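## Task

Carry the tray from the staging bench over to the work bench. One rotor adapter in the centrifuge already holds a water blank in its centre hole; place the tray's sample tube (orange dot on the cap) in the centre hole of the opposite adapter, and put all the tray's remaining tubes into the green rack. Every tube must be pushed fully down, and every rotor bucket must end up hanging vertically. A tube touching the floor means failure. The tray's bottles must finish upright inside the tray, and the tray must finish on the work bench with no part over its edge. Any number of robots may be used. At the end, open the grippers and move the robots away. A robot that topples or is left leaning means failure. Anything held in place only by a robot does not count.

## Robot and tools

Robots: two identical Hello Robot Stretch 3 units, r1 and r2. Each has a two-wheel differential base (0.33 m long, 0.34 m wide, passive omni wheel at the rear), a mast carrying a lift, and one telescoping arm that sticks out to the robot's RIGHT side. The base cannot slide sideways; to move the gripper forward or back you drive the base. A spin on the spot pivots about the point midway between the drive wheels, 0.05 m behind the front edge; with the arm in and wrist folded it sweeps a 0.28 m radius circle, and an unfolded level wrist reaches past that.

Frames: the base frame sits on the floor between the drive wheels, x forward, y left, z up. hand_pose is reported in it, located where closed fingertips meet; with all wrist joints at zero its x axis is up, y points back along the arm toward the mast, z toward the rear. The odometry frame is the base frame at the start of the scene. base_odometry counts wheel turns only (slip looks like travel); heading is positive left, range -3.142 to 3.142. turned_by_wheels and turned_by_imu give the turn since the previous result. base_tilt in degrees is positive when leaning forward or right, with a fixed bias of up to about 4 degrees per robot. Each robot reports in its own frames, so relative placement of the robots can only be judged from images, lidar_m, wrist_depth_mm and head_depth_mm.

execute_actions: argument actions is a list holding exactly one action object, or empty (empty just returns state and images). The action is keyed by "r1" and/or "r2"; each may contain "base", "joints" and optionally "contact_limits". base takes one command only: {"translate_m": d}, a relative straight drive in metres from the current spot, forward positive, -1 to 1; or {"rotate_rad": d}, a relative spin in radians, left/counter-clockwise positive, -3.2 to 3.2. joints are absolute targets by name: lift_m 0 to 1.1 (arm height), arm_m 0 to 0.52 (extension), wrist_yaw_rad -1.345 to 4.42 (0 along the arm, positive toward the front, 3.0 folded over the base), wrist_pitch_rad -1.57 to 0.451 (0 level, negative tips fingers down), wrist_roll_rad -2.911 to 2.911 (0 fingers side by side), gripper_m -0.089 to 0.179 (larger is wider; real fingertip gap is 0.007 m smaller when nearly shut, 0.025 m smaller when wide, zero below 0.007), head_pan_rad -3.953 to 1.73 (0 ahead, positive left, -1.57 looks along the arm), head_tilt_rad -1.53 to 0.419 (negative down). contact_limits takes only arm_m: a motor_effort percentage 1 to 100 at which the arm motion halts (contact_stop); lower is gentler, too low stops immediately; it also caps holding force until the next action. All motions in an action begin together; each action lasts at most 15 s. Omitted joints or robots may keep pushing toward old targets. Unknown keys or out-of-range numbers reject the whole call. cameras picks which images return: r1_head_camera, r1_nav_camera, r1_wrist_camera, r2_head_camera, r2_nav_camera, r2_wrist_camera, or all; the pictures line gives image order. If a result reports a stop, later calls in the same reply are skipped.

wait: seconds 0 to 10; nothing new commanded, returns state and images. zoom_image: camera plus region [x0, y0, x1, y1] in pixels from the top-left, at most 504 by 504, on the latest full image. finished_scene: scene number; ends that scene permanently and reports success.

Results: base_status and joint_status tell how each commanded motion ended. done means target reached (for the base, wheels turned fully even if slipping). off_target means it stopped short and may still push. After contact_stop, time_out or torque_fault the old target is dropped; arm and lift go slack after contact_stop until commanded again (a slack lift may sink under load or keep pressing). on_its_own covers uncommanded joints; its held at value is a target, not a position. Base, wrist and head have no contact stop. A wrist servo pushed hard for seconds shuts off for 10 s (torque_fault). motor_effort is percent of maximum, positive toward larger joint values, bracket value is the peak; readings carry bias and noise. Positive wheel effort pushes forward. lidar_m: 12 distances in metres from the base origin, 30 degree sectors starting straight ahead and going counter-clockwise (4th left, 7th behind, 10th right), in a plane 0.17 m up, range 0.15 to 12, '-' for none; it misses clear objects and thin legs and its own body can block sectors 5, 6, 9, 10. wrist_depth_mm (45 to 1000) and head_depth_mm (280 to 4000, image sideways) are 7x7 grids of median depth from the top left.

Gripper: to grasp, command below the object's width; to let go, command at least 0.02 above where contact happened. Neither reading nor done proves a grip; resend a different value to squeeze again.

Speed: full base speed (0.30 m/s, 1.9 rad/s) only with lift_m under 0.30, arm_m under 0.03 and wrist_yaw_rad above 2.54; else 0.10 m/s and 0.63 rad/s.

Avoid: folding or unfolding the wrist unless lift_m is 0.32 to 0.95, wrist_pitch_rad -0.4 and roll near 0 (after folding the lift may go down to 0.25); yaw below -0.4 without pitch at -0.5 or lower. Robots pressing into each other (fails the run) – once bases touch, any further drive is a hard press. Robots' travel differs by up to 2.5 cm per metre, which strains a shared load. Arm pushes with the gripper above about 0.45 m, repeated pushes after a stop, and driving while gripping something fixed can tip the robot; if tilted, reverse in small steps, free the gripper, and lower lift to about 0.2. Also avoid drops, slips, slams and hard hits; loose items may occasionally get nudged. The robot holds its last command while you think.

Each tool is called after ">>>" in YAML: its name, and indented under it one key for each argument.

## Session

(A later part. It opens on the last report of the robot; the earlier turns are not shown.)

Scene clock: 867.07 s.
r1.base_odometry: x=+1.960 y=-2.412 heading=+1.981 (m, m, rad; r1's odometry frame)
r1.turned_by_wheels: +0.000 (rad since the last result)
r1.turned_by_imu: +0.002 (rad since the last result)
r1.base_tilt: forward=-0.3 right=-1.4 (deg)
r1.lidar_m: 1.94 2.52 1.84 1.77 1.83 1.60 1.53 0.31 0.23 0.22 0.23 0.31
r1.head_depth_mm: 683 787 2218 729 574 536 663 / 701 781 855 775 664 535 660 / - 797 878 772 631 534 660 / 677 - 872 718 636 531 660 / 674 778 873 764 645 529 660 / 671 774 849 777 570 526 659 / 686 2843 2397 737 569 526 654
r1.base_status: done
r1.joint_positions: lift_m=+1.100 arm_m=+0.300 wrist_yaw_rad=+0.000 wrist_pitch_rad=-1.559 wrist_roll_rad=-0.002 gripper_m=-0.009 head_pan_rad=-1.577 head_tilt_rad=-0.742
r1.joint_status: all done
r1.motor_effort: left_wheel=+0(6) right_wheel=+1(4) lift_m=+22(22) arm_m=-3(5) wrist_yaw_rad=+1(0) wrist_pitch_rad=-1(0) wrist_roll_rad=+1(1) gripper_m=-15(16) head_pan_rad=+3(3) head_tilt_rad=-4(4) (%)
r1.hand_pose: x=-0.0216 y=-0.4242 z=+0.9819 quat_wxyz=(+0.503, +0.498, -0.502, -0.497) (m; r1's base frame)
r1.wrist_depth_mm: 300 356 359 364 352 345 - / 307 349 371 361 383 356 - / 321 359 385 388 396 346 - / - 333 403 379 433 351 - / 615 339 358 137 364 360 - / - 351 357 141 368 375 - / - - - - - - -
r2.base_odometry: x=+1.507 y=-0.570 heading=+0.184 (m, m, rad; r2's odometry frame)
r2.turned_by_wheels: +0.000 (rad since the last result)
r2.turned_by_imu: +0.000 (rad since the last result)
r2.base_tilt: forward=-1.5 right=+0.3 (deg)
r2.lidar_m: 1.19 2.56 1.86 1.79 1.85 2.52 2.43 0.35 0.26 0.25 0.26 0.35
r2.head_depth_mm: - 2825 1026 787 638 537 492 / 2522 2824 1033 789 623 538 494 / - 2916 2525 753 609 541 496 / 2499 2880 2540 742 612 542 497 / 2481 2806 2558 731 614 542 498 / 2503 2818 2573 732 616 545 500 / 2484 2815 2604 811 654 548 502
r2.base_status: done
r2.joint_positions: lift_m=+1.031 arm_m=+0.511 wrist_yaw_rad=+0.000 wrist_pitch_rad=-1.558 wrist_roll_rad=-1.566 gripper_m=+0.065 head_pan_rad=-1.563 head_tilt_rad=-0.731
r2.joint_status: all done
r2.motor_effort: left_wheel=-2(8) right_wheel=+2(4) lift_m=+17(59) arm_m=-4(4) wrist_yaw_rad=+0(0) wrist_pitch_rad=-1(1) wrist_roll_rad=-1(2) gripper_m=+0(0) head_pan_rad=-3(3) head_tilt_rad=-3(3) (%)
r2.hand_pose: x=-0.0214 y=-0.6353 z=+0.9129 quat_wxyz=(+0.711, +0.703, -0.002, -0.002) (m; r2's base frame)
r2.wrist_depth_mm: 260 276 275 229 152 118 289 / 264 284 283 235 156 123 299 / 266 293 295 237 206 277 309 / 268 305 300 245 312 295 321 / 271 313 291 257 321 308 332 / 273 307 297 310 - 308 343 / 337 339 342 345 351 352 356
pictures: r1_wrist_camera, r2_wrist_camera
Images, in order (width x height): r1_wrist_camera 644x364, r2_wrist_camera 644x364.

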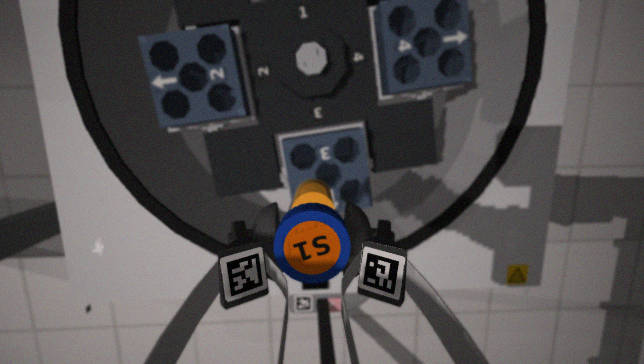

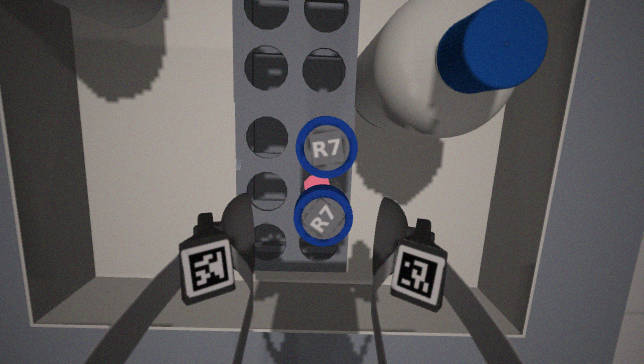

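>>> execute_actions:
  actions:
    - {"r1":{"base":{"translate_m":-0.011},"joints":{"lift_m":1.03}},"r2":{"joints":{"lift_m":0.984}}}
  cameras: ["r1_wrist_camera","r2_wrist_camera","r1_head_camera"]

>>> execute_actions:
  actions:
    - {"r2":{"joints":{"gripper_m":-0.01}}}
  cameras: []

>>> execute_actions:
  actions:
    - {"r2":{"joints":{"lift_m":1.1}}}
  cameras: ["r2_wrist_camera"]

Scene clock: 874.23 s.
r1.base_odometry: x=+1.964 y=-2.423 heading=+1.981 (m, m, rad; r1's odometry frame)
r1.turned_by_wheels: +0.000 (rad since the last result)
r1.turned_by_imu: +0.001 (rad since the last result)
r1.base_tilt: forward=-0.2 right=-1.4 (deg)
r1.lidar_m: 1.95 2.52 1.84 1.77 1.84 1.59 1.53 0.31 0.23 0.22 0.23 0.31
r1.head_depth_mm: - 809 2314 722 575 536 662 / 686 821 859 772 585 535 663 / - - 868 759 640 534 660 / 674 762 873 719 629 531 660 / 672 776 871 784 642 529 662 / 677 776 854 773 569 528 661 / 671 2770 2302 699 570 526 655
r1.base_status: done
r1.joint_positions: lift_m=+1.030 arm_m=+0.300 wrist_yaw_rad=+0.000 wrist_pitch_rad=-1.559 wrist_roll_rad=-0.002 gripper_m=-0.009 head_pan_rad=-1.577 head_tilt_rad=-0.742
r1.joint_status: all done
r1.motor_effort: left_wheel=-1(7) right_wheel=+1(4) lift_m=+14(19) arm_m=-3(3) wrist_yaw_rad=+1(0) wrist_pitch_rad=-1(0) wrist_roll_rad=+0(1) gripper_m=-15(16) head_pan_rad=+3(3) head_tilt_rad=-5(5) (%)
r1.hand_pose: x=-0.0216 y=-0.4242 z=+0.9125 quat_wxyz=(+0.503, +0.498, -0.502, -0.497) (m; r1's base frame)
r1.wrist_depth_mm: 288 273 298 284 288 299 256 / 288 281 305 309 315 318 264 / 273 317 316 318 326 320 271 / 256 335 327 304 357 284 283 / 265 281 357 137 322 286 - / 273 276 282 283 292 294 - / 282 286 - - - - -
r2.base_odometry: x=+1.507 y=-0.570 heading=+0.184 (m, m, rad; r2's odometry frame)
r2.turned_by_wheels: +0.000 (rad since the last result)
r2.turned_by_imu: +0.000 (rad since the last result)
r2.base_tilt: forward=-1.5 right=+0.3 (deg)
r2.lidar_m: 1.19 2.56 1.86 1.79 1.85 2.51 2.44 0.35 0.26 0.25 0.26 0.35
r2.head_depth_mm: 2467 - 1009 786 637 537 492 / 2420 2900 1031 789 622 539 494 / 2387 - 2532 745 610 540 495 / 2467 2758 899 743 611 543 497 / 2509 2839 1737 735 614 543 497 / 2526 2832 2567 733 617 546 499 / 2493 2806 2590 808 653 548 502
r2.base_status: not commanded
r2.joint_positions: lift_m=+0.985 arm_m=+0.511 wrist_yaw_rad=+0.000 wrist_pitch_rad=-1.558 wrist_roll_rad=-1.566 gripper_m=+0.065 head_pan_rad=-1.563 head_tilt_rad=-0.731
r2.joint_status: all done
r2.motor_effort: left_wheel=-3(2) right_wheel=+1(2) lift_m=+18(18) arm_m=-5(4) wrist_yaw_rad=+0(1) wrist_pitch_rad=-1(1) wrist_roll_rad=-2(2) gripper_m=+0(0) head_pan_rad=-3(3) head_tilt_rad=-3(2) (%)
r2.hand_pose: x=-0.0214 y=-0.6353 z=+0.8669 quat_wxyz=(+0.711, +0.703, -0.002, -0.002) (m; r2's base frame)
r2.wrist_depth_mm: 233 235 211 182 116 93 74 / 239 241 237 190 120 109 112 / 245 249 247 135 202 120 211 / 252 258 255 139 263 264 221 / 259 265 260 143 272 272 231 / 269 273 264 215 - 278 288 / 235 240 244 249 254 249 301
pictures: r1_head_camera (sideways: a quarter turn clockwise sets it upright), r1_wrist_camera, r2_wrist_camera
Images, in order (width x height): r1_head_camera 896x504, r1_wrist_camera 644x364, r2_wrist_camera 644x364.

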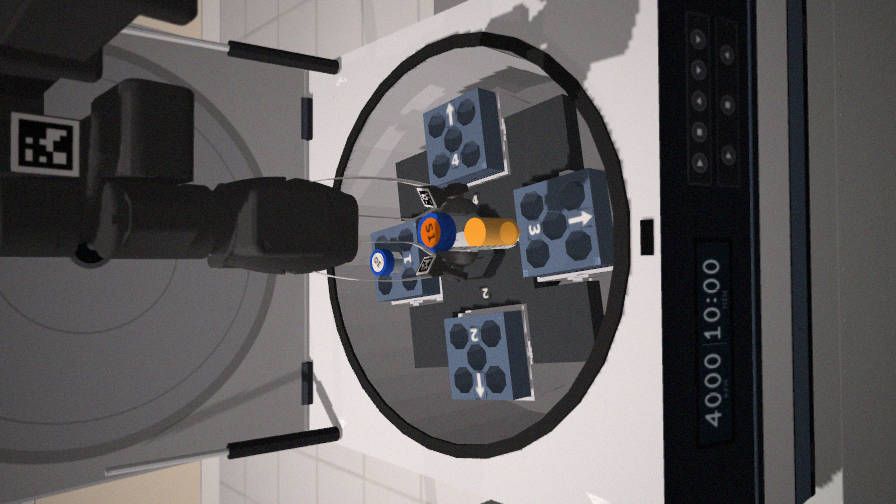

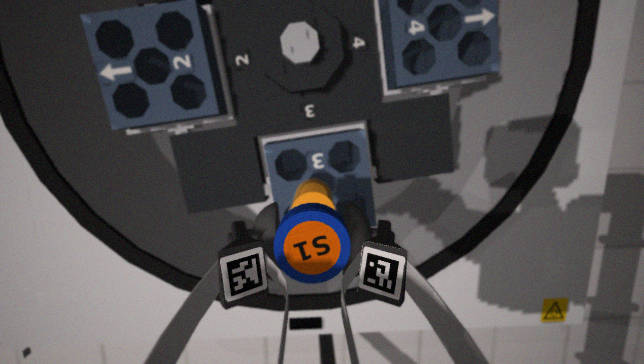

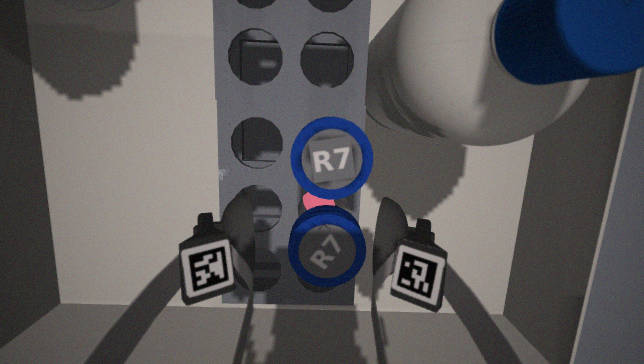

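Scene clock: 875.47 s.
r1.base_odometry: x=+1.964 y=-2.423 heading=+1.981 (m, m, rad; r1's odometry frame)
r1.turned_by_wheels: +0.000 (rad since the last result)
r1.turned_by_imu: +0.000 (rad since the last result)
r1.base_tilt: forward=-0.4 right=-1.3 (deg)
r1.lidar_m: 1.95 2.52 1.84 1.77 1.84 1.59 1.52 0.31 0.23 0.22 0.23 0.31
r1.head_depth_mm: - 812 2336 723 574 536 662 / 685 818 855 770 583 534 662 / - - 873 757 639 533 662 / 676 762 870 717 629 530 658 / 675 776 869 783 644 528 658 / 674 774 850 776 570 528 656 / 670 2786 2263 703 570 525 655
r1.base_status: not commanded
r1.joint_positions: lift_m=+1.030 arm_m=+0.300 wrist_yaw_rad=+0.000 wrist_pitch_rad=-1.559 wrist_roll_rad=-0.002 gripper_m=-0.009 head_pan_rad=-1.577 head_tilt_rad=-0.742
r1.joint_status: not commanded
r1.motor_effort: left_wheel=-1(1) right_wheel=+1(1) lift_m=+14(14) arm_m=-3(3) wrist_yaw_rad=+0(0) wrist_pitch_rad=+0(0) wrist_roll_rad=+0(1) gripper_m=-16(16) head_pan_rad=+3(2) head_tilt_rad=-4(6) (%)
r1.hand_pose: x=-0.0216 y=-0.4242 z=+0.9125 quat_wxyz=(+0.503, +0.498, -0.502, -0.497) (m; r1's base frame)
r1.wrist_depth_mm: 287 272 296 283 289 299 257 / 288 279 306 309 314 318 262 / 274 317 317 320 327 319 271 / 257 336 327 306 355 284 282 / 265 280 358 137 322 285 - / 272 277 283 283 291 295 - / 282 284 - - - - -
r2.base_odometry: x=+1.507 y=-0.570 heading=+0.184 (m, m, rad; r2's odometry frame)
r2.turned_by_wheels: +0.000 (rad since the last result)
r2.turned_by_imu: +0.000 (rad since the last result)
r2.base_tilt: forward=-1.5 right=+0.3 (deg)
r2.lidar_m: 1.20 2.57 1.86 1.79 1.85 2.51 2.43 0.35 0.26 0.25 0.26 0.35
r2.head_depth_mm: 2463 - 1005 789 638 536 492 / 2428 2892 1031 786 622 537 494 / 2380 - 2520 747 611 541 495 / 2473 2776 898 737 612 543 496 / 2509 2859 1746 731 613 544 498 / 2481 2822 2576 732 618 546 500 / 2482 2833 2618 813 654 548 502
r2.base_status: not commanded
r2.joint_positions: lift_m=+0.985 arm_m=+0.511 wrist_yaw_rad=+0.000 wrist_pitch_rad=-1.554 wrist_roll_rad=-1.566 gripper_m=-0.009 head_pan_rad=-1.563 head_tilt_rad=-0.731
r2.joint_status: all done
r2.motor_effort: left_wheel=-2(2) right_wheel=+2(2) lift_m=+18(18) arm_m=-4(4) wrist_yaw_rad=+1(1) wrist_pitch_rad=-3(4) wrist_roll_rad=-2(1) gripper_m=-15(90) head_pan_rad=-3(3) head_tilt_rad=-2(3) (%)
r2.hand_pose: x=-0.0214 y=-0.6364 z=+0.8668 quat_wxyz=(+0.713, +0.701, -0.002, -0.002) (m; r2's base frame)
r2.wrist_depth_mm: 233 233 210 182 115 92 74 / 239 241 236 189 119 109 115 / 244 248 247 135 195 120 212 / 254 256 227 137 264 265 220 / 261 266 266 139 273 273 229 / 269 274 280 143 285 281 288 / 235 239 245 246 252 250 303
pictures: none
No camera images: the call's "cameras" was empty. Leave "cameras" out to get every camera's image.

Scene clock: 877.33 s.
r1.base_odometry: x=+1.964 y=-2.423 heading=+1.981 (m, m, rad; r1's odometry frame)
r1.turned_by_wheels: +0.000 (rad since the last result)
r1.turned_by_imu: +0.000 (rad since the last result)
r1.base_tilt: forward=-0.4 right=-1.3 (deg)
r1.lidar_m: 1.95 2.53 1.84 1.77 1.84 1.58 1.52 0.31 0.23 0.22 0.23 0.31
r1.head_depth_mm: - 809 2325 721 574 536 663 / 686 816 855 773 585 534 660 / - - 872 755 638 534 662 / 673 759 873 717 628 531 661 / 675 776 873 787 645 528 659 / 673 771 854 774 569 527 657 / 673 2809 2277 701 568 525 656
r1.base_status: not commanded
r1.joint_positions: lift_m=+1.030 arm_m=+0.300 wrist_yaw_rad=+0.000 wrist_pitch_rad=-1.559 wrist_roll_rad=-0.002 gripper_m=-0.009 head_pan_rad=-1.577 head_tilt_rad=-0.742
r1.joint_status: not commanded
r1.motor_effort: left_wheel=-1(1) right_wheel=+1(1) lift_m=+14(14) arm_m=-3(3) wrist_yaw_rad=+0(0) wrist_pitch_rad=-1(0) wrist_roll_rad=+0(1) gripper_m=-16(15) head_pan_rad=+3(2) head_tilt_rad=-4(4) (%)
r1.hand_pose: x=-0.0216 y=-0.4242 z=+0.9125 quat_wxyz=(+0.503, +0.498, -0.502, -0.497) (m; r1's base frame)
r1.wrist_depth_mm: 287 273 296 283 288 299 257 / 286 280 304 310 313 321 264 / 273 316 318 318 328 320 272 / 258 334 326 304 358 285 282 / 264 281 360 137 323 285 - / 273 276 282 282 291 295 - / 282 284 - - - - -
r2.base_odometry: x=+1.507 y=-0.570 heading=+0.184 (m, m, rad; r2's odometry frame)
r2.turned_by_wheels: +0.000 (rad since the last result)
r2.turned_by_imu: +0.000 (rad since the last result)
r2.base_tilt: forward=-1.5 right=+0.3 (deg)
r2.lidar_m: 1.20 2.56 1.86 1.79 1.85 2.51 2.43 0.35 0.26 0.25 0.26 0.35
r2.head_depth_mm: 2512 2838 1025 786 639 537 492 / 2506 2842 1031 789 622 538 494 / 2459 2827 976 751 611 540 495 / 2449 2860 905 743 613 542 496 / 2514 2826 2564 732 614 544 499 / 2495 2825 2589 732 618 546 501 / 2512 2813 2585 810 655 548 503
r2.base_status: not commanded
r2.joint_positions: lift_m=+1.099 arm_m=+0.511 wrist_yaw_rad=+0.000 wrist_pitch_rad=-1.554 wrist_roll_rad=-1.566 gripper_m=-0.009 head_pan_rad=-1.563 head_tilt_rad=-0.731
r2.joint_status: all done
r2.motor_effort: left_wheel=-2(2) right_wheel=+2(2) lift_m=+62(67) arm_m=-4(5) wrist_yaw_rad=-1(0) wrist_pitch_rad=-3(3) wrist_roll_rad=-1(2) gripper_m=-14(15) head_pan_rad=-3(3) head_tilt_rad=-3(3) (%)
r2.hand_pose: x=-0.0214 y=-0.6365 z=+0.9806 quat_wxyz=(+0.713, +0.701, -0.002, -0.002) (m; r2's base frame)
r2.wrist_depth_mm: 336 297 342 337 345 347 360 / 345 348 351 300 208 365 371 / 355 358 360 304 370 372 387 / 369 368 370 318 380 387 - / 378 376 384 139 394 402 - / 395 399 407 143 386 419 - / 410 414 419 420 430 430 -
pictures: r2_wrist_camera
Images, in order (width x height): r2_wrist_camera 644x364.

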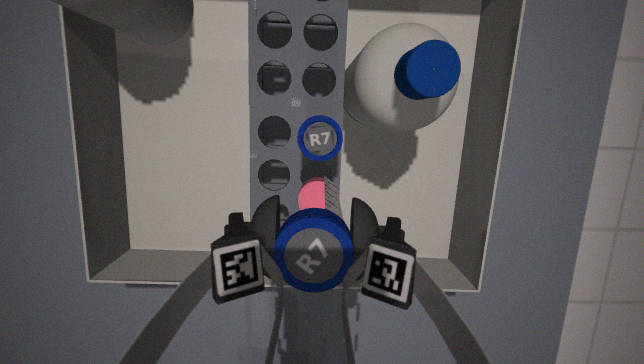

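>>> execute_actions:
  actions:
    - {"r1":{"joints":{"lift_m":0.995}},"r2":{"base":{"translate_m":-0.413},"joints":{"wrist_roll_rad":0}}}
  cameras: ["r1_wrist_camera","r2_wrist_camera","r1_head_camera"]

Scene clock: 895.67 s.
r1.base_odometry: x=+1.964 y=-2.423 heading=+1.981 (m, m, rad; r1's odometry frame)
r1.turned_by_wheels: +0.000 (rad since the last result)
r1.turned_by_imu: +0.002 (rad since the last result)
r1.base_tilt: forward=-0.2 right=-1.4 (deg)
r1.lidar_m: 1.95 2.52 1.84 1.77 1.84 1.58 1.53 0.32 0.23 0.22 0.23 0.31
r1.head_depth_mm: 655 - 2247 720 574 537 662 / 648 794 857 776 583 535 662 / 642 - 868 775 640 532 661 / 662 780 - 784 618 531 661 / 674 775 870 783 647 528 661 / 675 773 850 773 571 526 659 / 670 2796 2277 702 569 525 653
r1.base_status: not commanded
r1.joint_positions: lift_m=+0.995 arm_m=+0.300 wrist_yaw_rad=+0.000 wrist_pitch_rad=-1.559 wrist_roll_rad=-0.002 gripper_m=-0.009 head_pan_rad=-1.577 head_tilt_rad=-0.742
r1.joint_status: all done
r1.motor_effort: left_wheel=-1(1) right_wheel=+1(1) lift_m=+14(14) arm_m=-3(3) wrist_yaw_rad=+0(0) wrist_pitch_rad=-1(0) wrist_roll_rad=+1(1) gripper_m=-15(15) head_pan_rad=+2(2) head_tilt_rad=-5(4) (%)
r1.hand_pose: x=-0.0216 y=-0.4242 z=+0.8775 quat_wxyz=(+0.503, +0.498, -0.502, -0.497) (m; r1's base frame)
r1.wrist_depth_mm: 254 239 262 249 260 267 234 / 261 246 272 276 281 295 231 / 263 280 282 283 291 301 235 / 248 311 290 272 299 286 242 / 229 279 334 137 320 251 250 / 236 240 270 266 255 255 260 / 244 245 251 255 260 264 271
r2.base_odometry: x=+1.101 y=-0.646 heading=+0.184 (m, m, rad; r2's odometry frame)
r2.turned_by_wheels: +0.000 (rad since the last result)
r2.turned_by_imu: +0.001 (rad since the last result)
r2.base_tilt: forward=-1.4 right=+0.2 (deg)
r2.lidar_m: 0.94 2.56 1.85 1.78 1.85 2.51 2.03 0.35 0.26 0.25 0.26 0.35
r2.head_depth_mm: 2508 2820 2519 785 638 537 670 / 2507 2834 1035 741 642 539 1075 / 2503 2901 997 730 643 542 1075 / 2505 2849 1003 774 646 542 1076 / 2504 2817 2549 803 649 544 498 / 2489 2833 2586 807 651 545 500 / 2491 2820 2599 768 654 548 501
r2.base_status: done
r2.joint_positions: lift_m=+1.099 arm_m=+0.511 wrist_yaw_rad=+0.000 wrist_pitch_rad=-1.554 wrist_roll_rad=-0.006 gripper_m=-0.009 head_pan_rad=-1.563 head_tilt_rad=-0.731
r2.joint_status: all done
r2.motor_effort: left_wheel=-3(8) right_wheel=+2(3) lift_m=+62(62) arm_m=-4(4) wrist_yaw_rad=+1(0) wrist_pitch_rad=-3(3) wrist_roll_rad=+3(3) gripper_m=-14(15) head_pan_rad=-3(3) head_tilt_rad=-2(3) (%)
r2.hand_pose: x=-0.0216 y=-0.6364 z=+0.9806 quat_wxyz=(+0.506, +0.497, -0.502, -0.495) (m; r2's base frame)
r2.wrist_depth_mm: 349 349 349 347 349 354 - / 355 357 361 363 360 362 - / 365 369 369 370 371 371 - / 376 377 379 375 377 384 - / 383 389 388 138 278 394 - / 395 399 403 143 408 405 - / 407 412 411 413 417 419 -
pictures: r1_head_camera (sideways: a quarter turn clockwise sets it upright), r1_wrist_camera, r2_wrist_camera
Images, in order (width x height): r1_head_camera 896x504, r1_wrist_camera 644x364, r2_wrist_camera 644x364.

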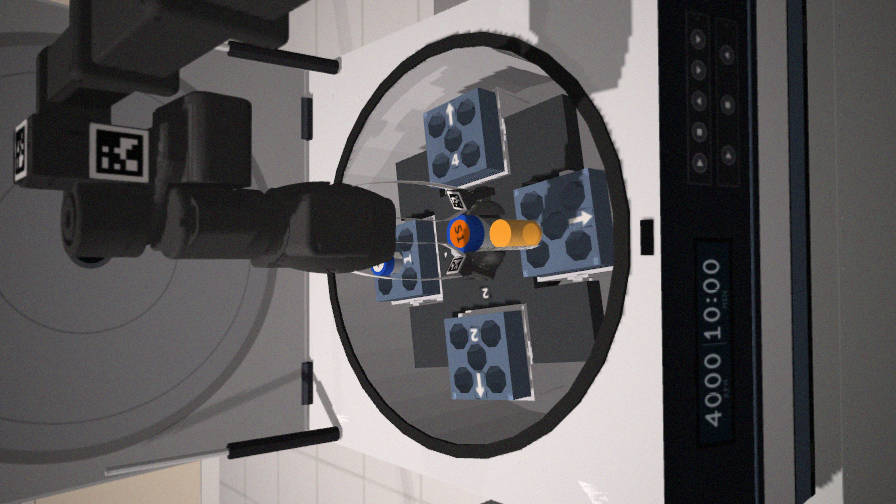

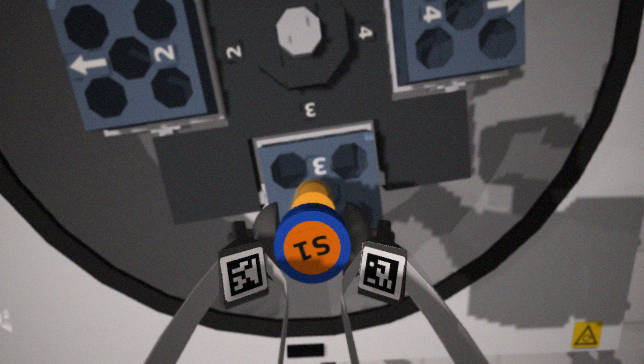

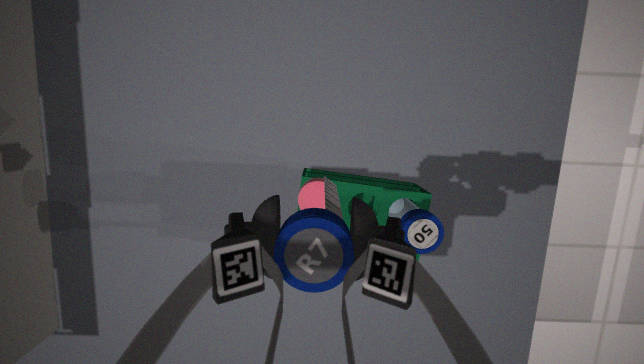

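>>> execute_actions:
  actions:
    - {"r1":{"base":{"translate_m":-0.005}},"r2":{"base":{"translate_m":-0.005},"joints":{"arm_m":0.492,"lift_m":1.045}}}
  cameras: ["r2_wrist_camera"]

>>> execute_actions:
  actions:
    - {"r1":{"joints":{"lift_m":0.97}},"r2":{"joints":{"lift_m":1.03}}}
  cameras: ["r1_wrist_camera","r2_wrist_camera","r1_head_camera","r2_head_camera"]

Scene clock: 903.27 s.
r1.base_odometry: x=+1.966 y=-2.427 heading=+1.981 (m, m, rad; r1's odometry frame)
r1.turned_by_wheels: +0.000 (rad since the last result)
r1.turned_by_imu: +0.001 (rad since the last result)
r1.base_tilt: forward=-0.3 right=-1.4 (deg)
r1.lidar_m: 1.96 2.52 1.84 1.77 1.84 1.58 1.52 0.31 0.23 0.22 0.23 0.31
r1.head_depth_mm: 657 - 2220 722 573 537 663 / 648 790 863 774 573 534 661 / 639 - 865 771 649 533 661 / 663 781 - 769 616 531 661 / 674 778 874 760 645 529 660 / 674 776 850 781 570 528 659 / 674 2783 2289 715 567 526 654
r1.base_status: done
r1.joint_positions: lift_m=+0.995 arm_m=+0.300 wrist_yaw_rad=+0.000 wrist_pitch_rad=-1.559 wrist_roll_rad=-0.002 gripper_m=-0.009 head_pan_rad=-1.577 head_tilt_rad=-0.742
r1.joint_status: not commanded
r1.motor_effort: left_wheel=+0(5) right_wheel=+1(2) lift_m=+14(14) arm_m=-3(3) wrist_yaw_rad=+0(0) wrist_pitch_rad=+0(1) wrist_roll_rad=+0(1) gripper_m=-15(15) head_pan_rad=+2(3) head_tilt_rad=-5(6) (%)
r1.hand_pose: x=-0.0216 y=-0.4242 z=+0.8775 quat_wxyz=(+0.503, +0.498, -0.502, -0.497) (m; r1's base frame)
r1.wrist_depth_mm: 249 240 262 250 267 273 227 / 264 251 272 275 283 291 229 / 269 283 281 281 291 315 235 / 253 310 289 269 301 278 243 / 228 286 341 138 316 249 250 / 236 240 272 266 253 255 261 / 243 245 251 256 260 264 271
r2.base_odometry: x=+1.096 y=-0.647 heading=+0.184 (m, m, rad; r2's odometry frame)
r2.turned_by_wheels: +0.000 (rad since the last result)
r2.turned_by_imu: +0.000 (rad since the last result)
r2.base_tilt: forward=-1.5 right=+0.3 (deg)
r2.lidar_m: 0.95 2.55 1.86 1.78 1.85 2.51 2.02 0.34 0.26 0.25 0.26 0.35
r2.head_depth_mm: 2648 2816 2495 784 638 536 657 / 2548 2835 1033 763 641 539 1070 / - 2841 2527 723 644 540 1074 / 2504 2833 2534 792 645 542 1078 / 2503 2818 2557 803 648 545 498 / 2478 2846 2576 808 651 546 500 / 2512 2838 2580 760 654 548 502
r2.base_status: done
r2.joint_positions: lift_m=+1.046 arm_m=+0.492 wrist_yaw_rad=+0.000 wrist_pitch_rad=-1.554 wrist_roll_rad=-0.006 gripper_m=-0.009 head_pan_rad=-1.563 head_tilt_rad=-0.731
r2.joint_status: all done
r2.motor_effort: left_wheel=-2(9) right_wheel=+2(2) lift_m=+18(56) arm_m=-5(4) wrist_yaw_rad=+0(2) wrist_pitch_rad=-3(3) wrist_roll_rad=+3(3) gripper_m=-15(14) head_pan_rad=-3(4) head_tilt_rad=-2(3) (%)
r2.hand_pose: x=-0.0216 y=-0.6174 z=+0.9278 quat_wxyz=(+0.506, +0.497, -0.502, -0.495) (m; r2's base frame)
r2.wrist_depth_mm: 300 299 299 303 300 304 304 / 307 309 309 309 311 313 313 / 315 314 318 318 319 320 322 / 323 324 327 267 299 328 - / 334 332 334 138 211 337 - / 342 340 347 142 349 346 - / 352 354 354 358 356 356 -
pictures: r2_wrist_camera
Images, in order (width x height): r2_wrist_camera 644x364.

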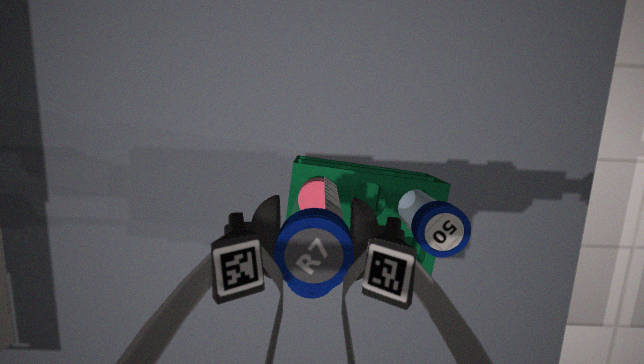

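Scene clock: 904.27 s.
r1.base_odometry: x=+1.966 y=-2.427 heading=+1.981 (m, m, rad; r1's odometry frame)
r1.turned_by_wheels: +0.000 (rad since the last result)
r1.turned_by_imu: +0.000 (rad since the last result)
r1.base_tilt: forward=-0.2 right=-1.4 (deg)
r1.lidar_m: 1.95 2.52 1.85 1.77 1.84 1.58 1.52 0.32 0.23 0.22 0.23 0.31
r1.head_depth_mm: 679 - 828 723 574 535 662 / 667 - 862 776 573 534 662 / 664 - 867 775 648 533 660 / 677 778 - 759 616 530 659 / 674 779 872 761 644 529 660 / 673 777 850 782 570 528 658 / 672 2755 2281 719 571 526 654
r1.base_status: not commanded
r1.joint_positions: lift_m=+0.970 arm_m=+0.300 wrist_yaw_rad=+0.000 wrist_pitch_rad=-1.559 wrist_roll_rad=-0.002 gripper_m=-0.009 head_pan_rad=-1.577 head_tilt_rad=-0.742
r1.joint_status: all done
r1.motor_effort: left_wheel=+0(1) right_wheel=+1(2) lift_m=+14(15) arm_m=-3(3) wrist_yaw_rad=+0(0) wrist_pitch_rad=+0(1) wrist_roll_rad=+0(0) gripper_m=-16(16) head_pan_rad=+3(3) head_tilt_rad=-3(4) (%)
r1.hand_pose: x=-0.0216 y=-0.4242 z=+0.8525 quat_wxyz=(+0.503, +0.498, -0.502, -0.497) (m; r1's base frame)
r1.wrist_depth_mm: 215 216 239 225 240 236 228 / 220 223 248 252 257 277 225 / 257 255 255 257 266 293 215 / 253 285 264 246 274 274 216 / 225 276 308 138 315 241 222 / 208 235 278 265 246 227 231 / 217 217 225 231 232 234 239
r2.base_odometry: x=+1.096 y=-0.647 heading=+0.184 (m, m, rad; r2's odometry frame)
r2.turned_by_wheels: +0.000 (rad since the last result)
r2.turned_by_imu: +0.000 (rad since the last result)
r2.base_tilt: forward=-1.5 right=+0.3 (deg)
r2.lidar_m: 0.94 2.55 1.86 1.78 1.85 2.51 2.02 0.35 0.26 0.25 0.26 0.35
r2.head_depth_mm: - 2827 2478 786 638 537 657 / 2573 2831 1031 764 641 539 1070 / - 2857 1798 726 643 540 1075 / 2522 2817 2547 797 646 542 1076 / 2528 2817 2576 800 648 544 497 / 2506 2816 2581 805 650 546 500 / 2499 2813 2582 761 653 548 501
r2.base_status: not commanded
r2.joint_positions: lift_m=+1.031 arm_m=+0.492 wrist_yaw_rad=+0.000 wrist_pitch_rad=-1.554 wrist_roll_rad=-0.006 gripper_m=-0.009 head_pan_rad=-1.563 head_tilt_rad=-0.731
r2.joint_status: all done
r2.motor_effort: left_wheel=-2(2) right_wheel=+2(2) lift_m=+18(18) arm_m=-5(4) wrist_yaw_rad=-1(1) wrist_pitch_rad=-3(3) wrist_roll_rad=+3(3) gripper_m=-14(14) head_pan_rad=-3(3) head_tilt_rad=-3(3) (%)
r2.hand_pose: x=-0.0216 y=-0.6174 z=+0.9128 quat_wxyz=(+0.506, +0.497, -0.502, -0.495) (m; r2's base frame)
r2.wrist_depth_mm: 284 283 286 287 289 289 287 / 292 295 293 295 294 297 299 / 300 302 301 303 304 304 307 / 309 309 311 251 281 313 316 / 315 317 316 139 196 321 - / 324 328 334 142 333 333 - / 336 337 340 338 342 341 -
pictures: r1_head_camera (sideways: a quarter turn clockwise sets it upright), r1_wrist_camera, r2_head_camera (sideways: a quarter turn clockwise sets it upright), r2_wrist_camera
Images, in order (width x height): r1_head_camera 896x504, r1_wrist_camera 644x364, r2_head_camera 896x504, r2_wrist_camera 644x364.

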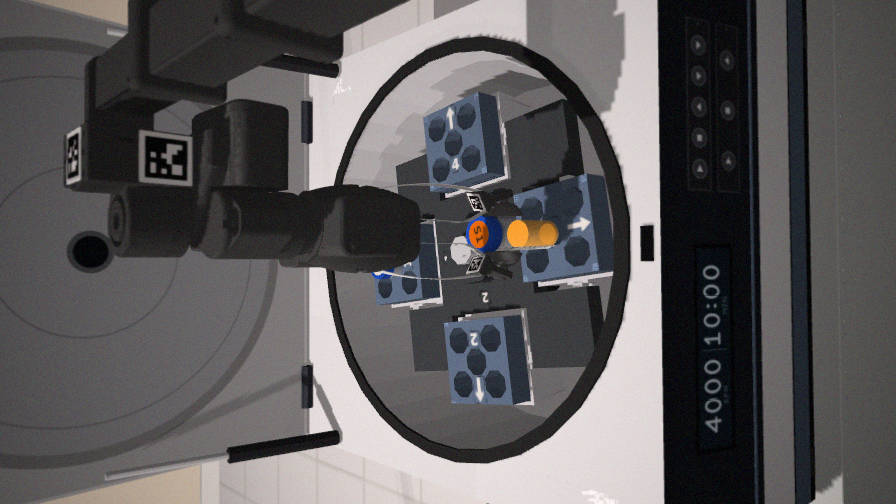

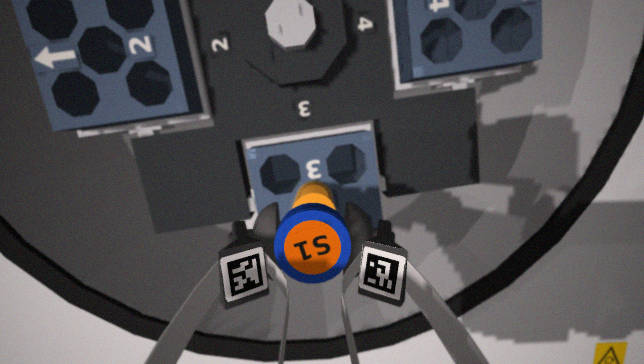

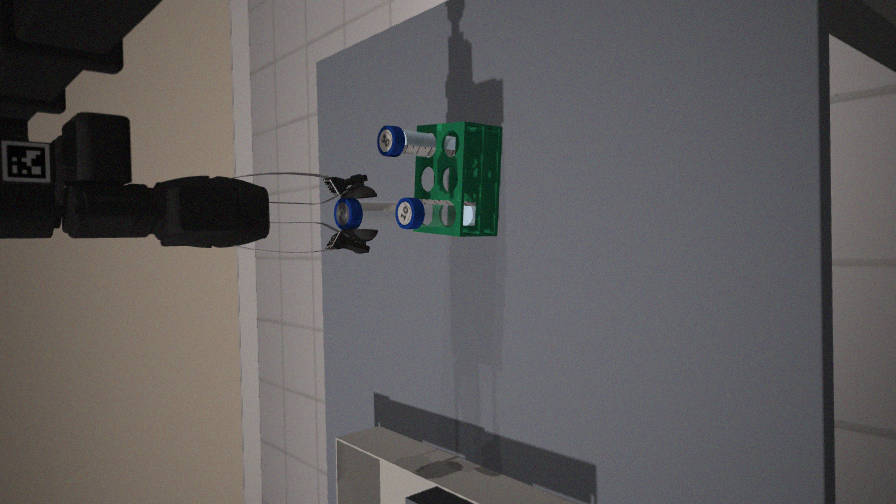

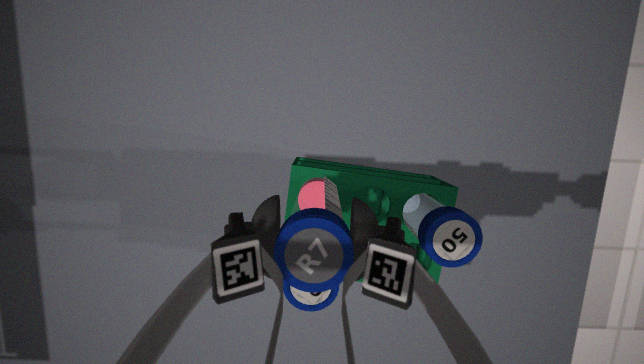

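>>> execute_actions:
  actions:
    - {"r1":{"joints":{"lift_m":0.945}},"r2":{"joints":{"lift_m":1.01}}}
  cameras: ["r1_wrist_camera","r2_head_camera"]

>>> execute_actions:
  actions:
    - {"r1":{"joints":{"gripper_m":0.06}},"r2":{"joints":{"lift_m":0.99}}}
  cameras: ["r1_wrist_camera","r2_head_camera"]

>>> execute_actions:
  actions:
    - {"r1":{"joints":{"lift_m":0.99}},"r2":{"joints":{"gripper_m":0.06}}}
  cameras: ["r1_wrist_camera","r2_wrist_camera"]

Scene clock: 913.30 s.
r1.base_odometry: x=+1.966 y=-2.427 heading=+1.981 (m, m, rad; r1's odometry frame)
r1.turned_by_wheels: +0.000 (rad since the last result)
r1.turned_by_imu: +0.001 (rad since the last result)
r1.base_tilt: forward=-0.4 right=-1.4 (deg)
r1.lidar_m: 1.95 2.52 1.83 1.77 1.83 1.58 1.52 0.31 0.23 0.22 0.23 0.31
r1.head_depth_mm: 680 2798 - 697 576 535 663 / 679 - 855 771 573 536 661 / 678 - 857 763 649 534 661 / 676 763 876 734 617 531 661 / 674 775 872 759 645 529 661 / 671 776 848 780 570 529 660 / 673 2784 2276 716 570 525 652
r1.base_status: not commanded
r1.joint_positions: lift_m=+0.945 arm_m=+0.300 wrist_yaw_rad=+0.000 wrist_pitch_rad=-1.559 wrist_roll_rad=-0.002 gripper_m=-0.009 head_pan_rad=-1.577 head_tilt_rad=-0.742
r1.joint_status: all done
r1.motor_effort: left_wheel=-1(1) right_wheel=+2(2) lift_m=+14(15) arm_m=-3(3) wrist_yaw_rad=+0(0) wrist_pitch_rad=+0(0) wrist_roll_rad=+1(0) gripper_m=-16(16) head_pan_rad=+2(2) head_tilt_rad=-4(5) (%)
r1.hand_pose: x=-0.0216 y=-0.4242 z=+0.8275 quat_wxyz=(+0.503, +0.498, -0.502, -0.497) (m; r1's base frame)
r1.wrist_depth_mm: 196 192 215 203 223 208 218 / 202 203 225 228 233 237 223 / 245 231 232 234 240 277 216 / 252 239 237 217 248 256 200 / 225 257 246 138 314 241 195 / 195 235 278 266 245 206 202 / 187 194 219 228 207 206 209
r2.base_odometry: x=+1.096 y=-0.647 heading=+0.184 (m, m, rad; r2's odometry frame)
r2.turned_by_wheels: +0.000 (rad since the last result)
r2.turned_by_imu: +0.000 (rad since the last result)
r2.base_tilt: forward=-1.5 right=+0.2 (deg)
r2.lidar_m: 0.94 2.55 1.85 1.78 1.85 2.51 2.02 0.35 0.26 0.25 0.26 0.35
r2.head_depth_mm: - 2946 2487 785 636 537 657 / - 2860 1030 765 640 539 1072 / - 2861 1040 722 642 541 1070 / 2489 2817 2528 788 645 542 1075 / 2527 2860 2578 801 648 544 498 / 2503 2830 2557 805 652 546 500 / 2501 2845 2597 759 655 547 501
r2.base_status: not commanded
r2.joint_positions: lift_m=+1.011 arm_m=+0.492 wrist_yaw_rad=+0.000 wrist_pitch_rad=-1.556 wrist_roll_rad=-0.006 gripper_m=-0.009 head_pan_rad=-1.563 head_tilt_rad=-0.731
r2.joint_status: all done
r2.motor_effort: left_wheel=-2(2) right_wheel=+2(2) lift_m=+18(19) arm_m=-4(4) wrist_yaw_rad=-1(0) wrist_pitch_rad=-2(3) wrist_roll_rad=+3(3) gripper_m=-14(14) head_pan_rad=-2(3) head_tilt_rad=-3(3) (%)
r2.hand_pose: x=-0.0216 y=-0.6169 z=+0.8928 quat_wxyz=(+0.505, +0.498, -0.502, -0.495) (m; r2's base frame)
r2.wrist_depth_mm: 264 268 267 269 270 271 270 / 272 272 275 276 276 276 277 / 281 278 282 283 285 285 287 / 288 289 290 231 265 292 295 / 297 297 297 138 203 298 305 / 305 308 311 142 259 310 315 / 312 316 315 315 320 320 -
pictures: r1_wrist_camera, r2_head_camera (sideways: a quarter turn clockwise sets it upright)
Images, in order (width x height): r1_wrist_camera 644x364, r2_head_camera 896x504.

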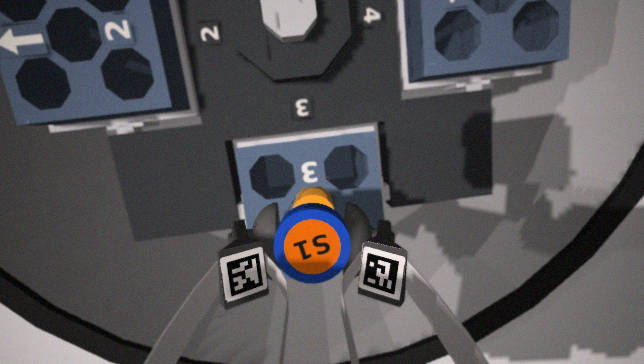

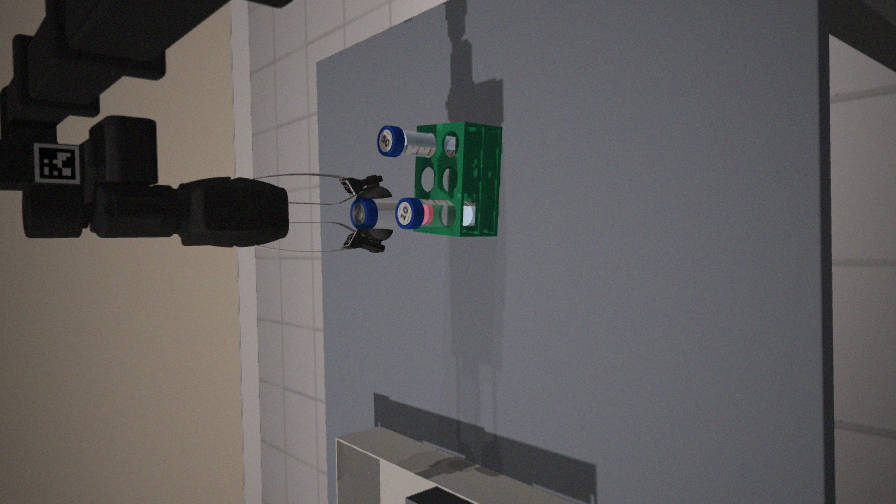

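Scene clock: 914.47 s.
r1.base_odometry: x=+1.966 y=-2.427 heading=+1.981 (m, m, rad; r1's odometry frame)
r1.turned_by_wheels: +0.000 (rad since the last result)
r1.turned_by_imu: +0.000 (rad since the last result)
r1.base_tilt: forward=-0.3 right=-1.5 (deg)
r1.lidar_m: 1.96 2.52 1.84 1.77 1.84 1.57 1.52 0.31 0.23 0.22 0.23 0.31
r1.head_depth_mm: 680 2837 - 698 574 536 659 / 679 - 860 772 575 535 660 / 678 - 855 769 649 533 661 / 677 761 874 733 615 530 662 / 674 777 873 763 644 530 660 / 673 775 849 779 569 528 659 / 672 2799 2305 715 569 527 654
r1.base_status: not commanded
r1.joint_positions: lift_m=+0.945 arm_m=+0.300 wrist_yaw_rad=+0.000 wrist_pitch_rad=-1.559 wrist_roll_rad=-0.002 gripper_m=+0.060 head_pan_rad=-1.577 head_tilt_rad=-0.742
r1.joint_status: all done
r1.motor_effort: left_wheel=-1(1) right_wheel=+2(2) lift_m=+14(14) arm_m=-3(3) wrist_yaw_rad=+0(0) wrist_pitch_rad=-1(0) wrist_roll_rad=+0(0) gripper_m=+1(78) head_pan_rad=+2(2) head_tilt_rad=-5(4) (%)
r1.hand_pose: x=-0.0216 y=-0.4242 z=+0.8275 quat_wxyz=(+0.503, +0.498, -0.502, -0.497) (m; r1's base frame)
r1.wrist_depth_mm: 196 192 215 203 222 208 219 / 203 204 226 229 232 238 224 / 245 231 231 233 239 277 216 / 252 237 237 218 247 256 202 / 225 257 244 220 314 240 194 / 196 231 263 268 248 205 201 / 187 194 221 227 206 205 209
r2.base_odometry: x=+1.096 y=-0.647 heading=+0.184 (m, m, rad; r2's odometry frame)
r2.turned_by_wheels: +0.000 (rad since the last result)
r2.turned_by_imu: +0.000 (rad since the last result)
r2.base_tilt: forward=-1.5 right=+0.3 (deg)
r2.lidar_m: 0.95 2.56 1.86 1.78 1.84 2.51 2.02 0.34 0.26 0.25 0.26 0.35
r2.head_depth_mm: 2447 - 2432 789 637 537 655 / 2414 2895 1031 767 640 538 1070 / 2374 2893 996 725 644 541 1075 / 2471 2861 2558 790 647 542 1079 / 2527 2852 2564 803 649 544 498 / 2501 2833 2591 806 651 546 499 / 2514 2838 2589 759 655 548 502
r2.base_status: not commanded
r2.joint_positions: lift_m=+0.991 arm_m=+0.492 wrist_yaw_rad=+0.000 wrist_pitch_rad=-1.557 wrist_roll_rad=-0.006 gripper_m=-0.009 head_pan_rad=-1.563 head_tilt_rad=-0.731
r2.joint_status: all done
r2.motor_effort: left_wheel=-3(2) right_wheel=+2(2) lift_m=+18(19) arm_m=-4(4) wrist_yaw_rad=+0(1) wrist_pitch_rad=-2(2) wrist_roll_rad=+3(3) gripper_m=-14(14) head_pan_rad=-3(3) head_tilt_rad=-3(3) (%)
r2.hand_pose: x=-0.0216 y=-0.6167 z=+0.8728 quat_wxyz=(+0.505, +0.498, -0.502, -0.495) (m; r2's base frame)
r2.wrist_depth_mm: 247 247 249 249 251 252 251 / 252 254 254 256 256 259 260 / 259 261 261 263 264 266 265 / 268 268 268 226 265 271 271 / 274 275 276 138 200 277 281 / 284 282 289 142 226 285 291 / 292 294 292 161 297 299 301
pictures: r1_wrist_camera, r2_head_camera (sideways: a quarter turn clockwise sets it upright)
Images, in order (width x height): r1_wrist_camera 644x364, r2_head_camera 896x504.

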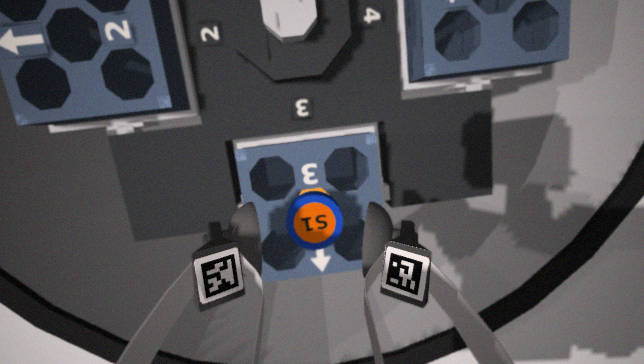

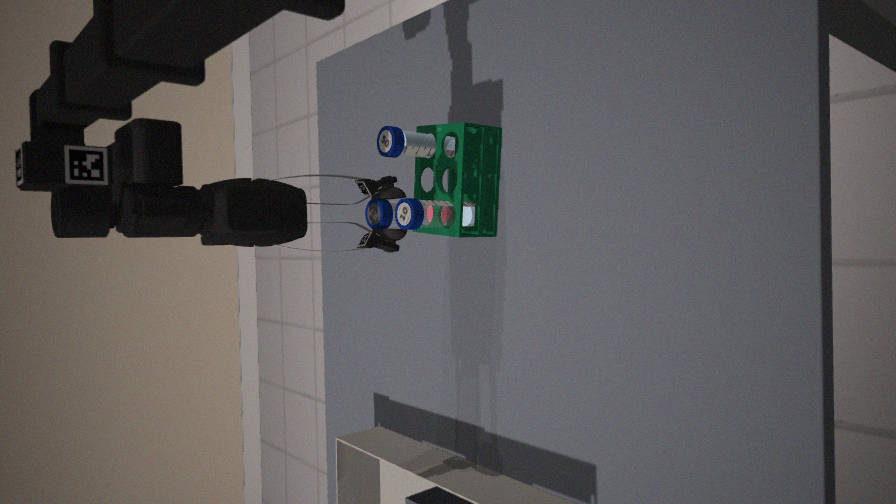

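Scene clock: 915.70 s.
r1.base_odometry: x=+1.966 y=-2.427 heading=+1.981 (m, m, rad; r1's odometry frame)
r1.turned_by_wheels: +0.000 (rad since the last result)
r1.turned_by_imu: +0.000 (rad since the last result)
r1.base_tilt: forward=-0.2 right=-1.3 (deg)
r1.lidar_m: 1.96 2.53 1.84 1.77 1.84 1.58 1.52 0.31 0.23 0.22 0.23 0.31
r1.head_depth_mm: 662 - 2255 722 575 537 664 / 654 785 853 773 573 534 660 / 652 - 863 787 648 532 660 / 664 778 - 771 616 529 660 / 675 777 869 761 645 528 661 / 676 776 851 780 570 528 660 / 672 2776 2315 714 569 526 656
r1.base_status: not commanded
r1.joint_positions: lift_m=+0.990 arm_m=+0.300 wrist_yaw_rad=+0.000 wrist_pitch_rad=-1.559 wrist_roll_rad=-0.002 gripper_m=+0.060 head_pan_rad=-1.577 head_tilt_rad=-0.742
r1.joint_status: all done
r1.motor_effort: left_wheel=-1(1) right_wheel=+2(2) lift_m=+22(23) arm_m=-3(2) wrist_yaw_rad=+0(0) wrist_pitch_rad=+0(1) wrist_roll_rad=+0(1) gripper_m=+0(1) head_pan_rad=+2(3) head_tilt_rad=-4(4) (%)
r1.hand_pose: x=-0.0216 y=-0.4242 z=+0.8719 quat_wxyz=(+0.503, +0.498, -0.502, -0.497) (m; r1's base frame)
r1.wrist_depth_mm: 245 235 258 243 249 256 227 / 253 246 267 272 275 290 225 / 270 275 277 278 285 313 230 / 254 300 284 262 295 279 235 / 224 286 289 279 313 245 244 / 230 235 273 300 251 249 254 / 237 242 245 251 254 257 263
r2.base_odometry: x=+1.096 y=-0.647 heading=+0.184 (m, m, rad; r2's odometry frame)
r2.turned_by_wheels: +0.000 (rad since the last result)
r2.turned_by_imu: +0.000 (rad since the last result)
r2.base_tilt: forward=-1.4 right=+0.3 (deg)
r2.lidar_m: 0.94 2.55 1.86 1.79 1.84 2.52 2.02 0.34 0.26 0.25 0.26 0.35
r2.head_depth_mm: 2457 - 2452 786 638 536 655 / 2411 2884 1030 765 640 539 1072 / 2404 2864 999 722 645 541 1077 / 2460 2831 1772 772 645 542 1077 / 2502 2839 2588 804 649 545 498 / 2502 2839 2603 806 652 546 499 / 2506 2824 2594 759 655 549 501
r2.base_status: not commanded
r2.joint_positions: lift_m=+0.991 arm_m=+0.492 wrist_yaw_rad=+0.000 wrist_pitch_rad=-1.557 wrist_roll_rad=-0.006 gripper_m=+0.060 head_pan_rad=-1.563 head_tilt_rad=-0.731
r2.joint_status: all done
r2.motor_effort: left_wheel=-2(2) right_wheel=+2(2) lift_m=+18(18) arm_m=-4(4) wrist_yaw_rad=-1(0) wrist_pitch_rad=-2(2) wrist_roll_rad=+3(3) gripper_m=+0(79) head_pan_rad=-3(3) head_tilt_rad=-3(3) (%)
r2.hand_pose: x=-0.0216 y=-0.6167 z=+0.8728 quat_wxyz=(+0.505, +0.498, -0.502, -0.495) (m; r2's base frame)
r2.wrist_depth_mm: 247 248 247 250 249 251 252 / 253 255 255 257 257 259 258 / 259 261 260 261 263 264 264 / 269 268 269 213 256 270 273 / 274 277 275 152 189 277 280 / 285 282 287 161 - 222 290 / 292 294 295 161 297 297 301
pictures: r1_wrist_camera, r2_wrist_camera
Images, in order (width x height): r1_wrist_camera 644x364, r2_wrist_camera 644x364.

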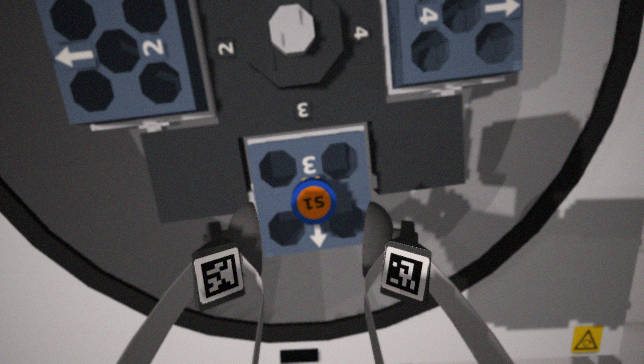

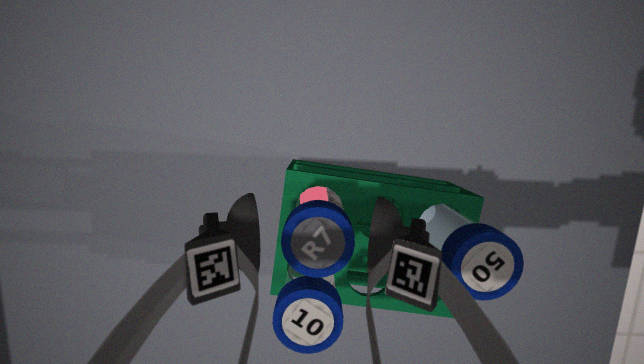

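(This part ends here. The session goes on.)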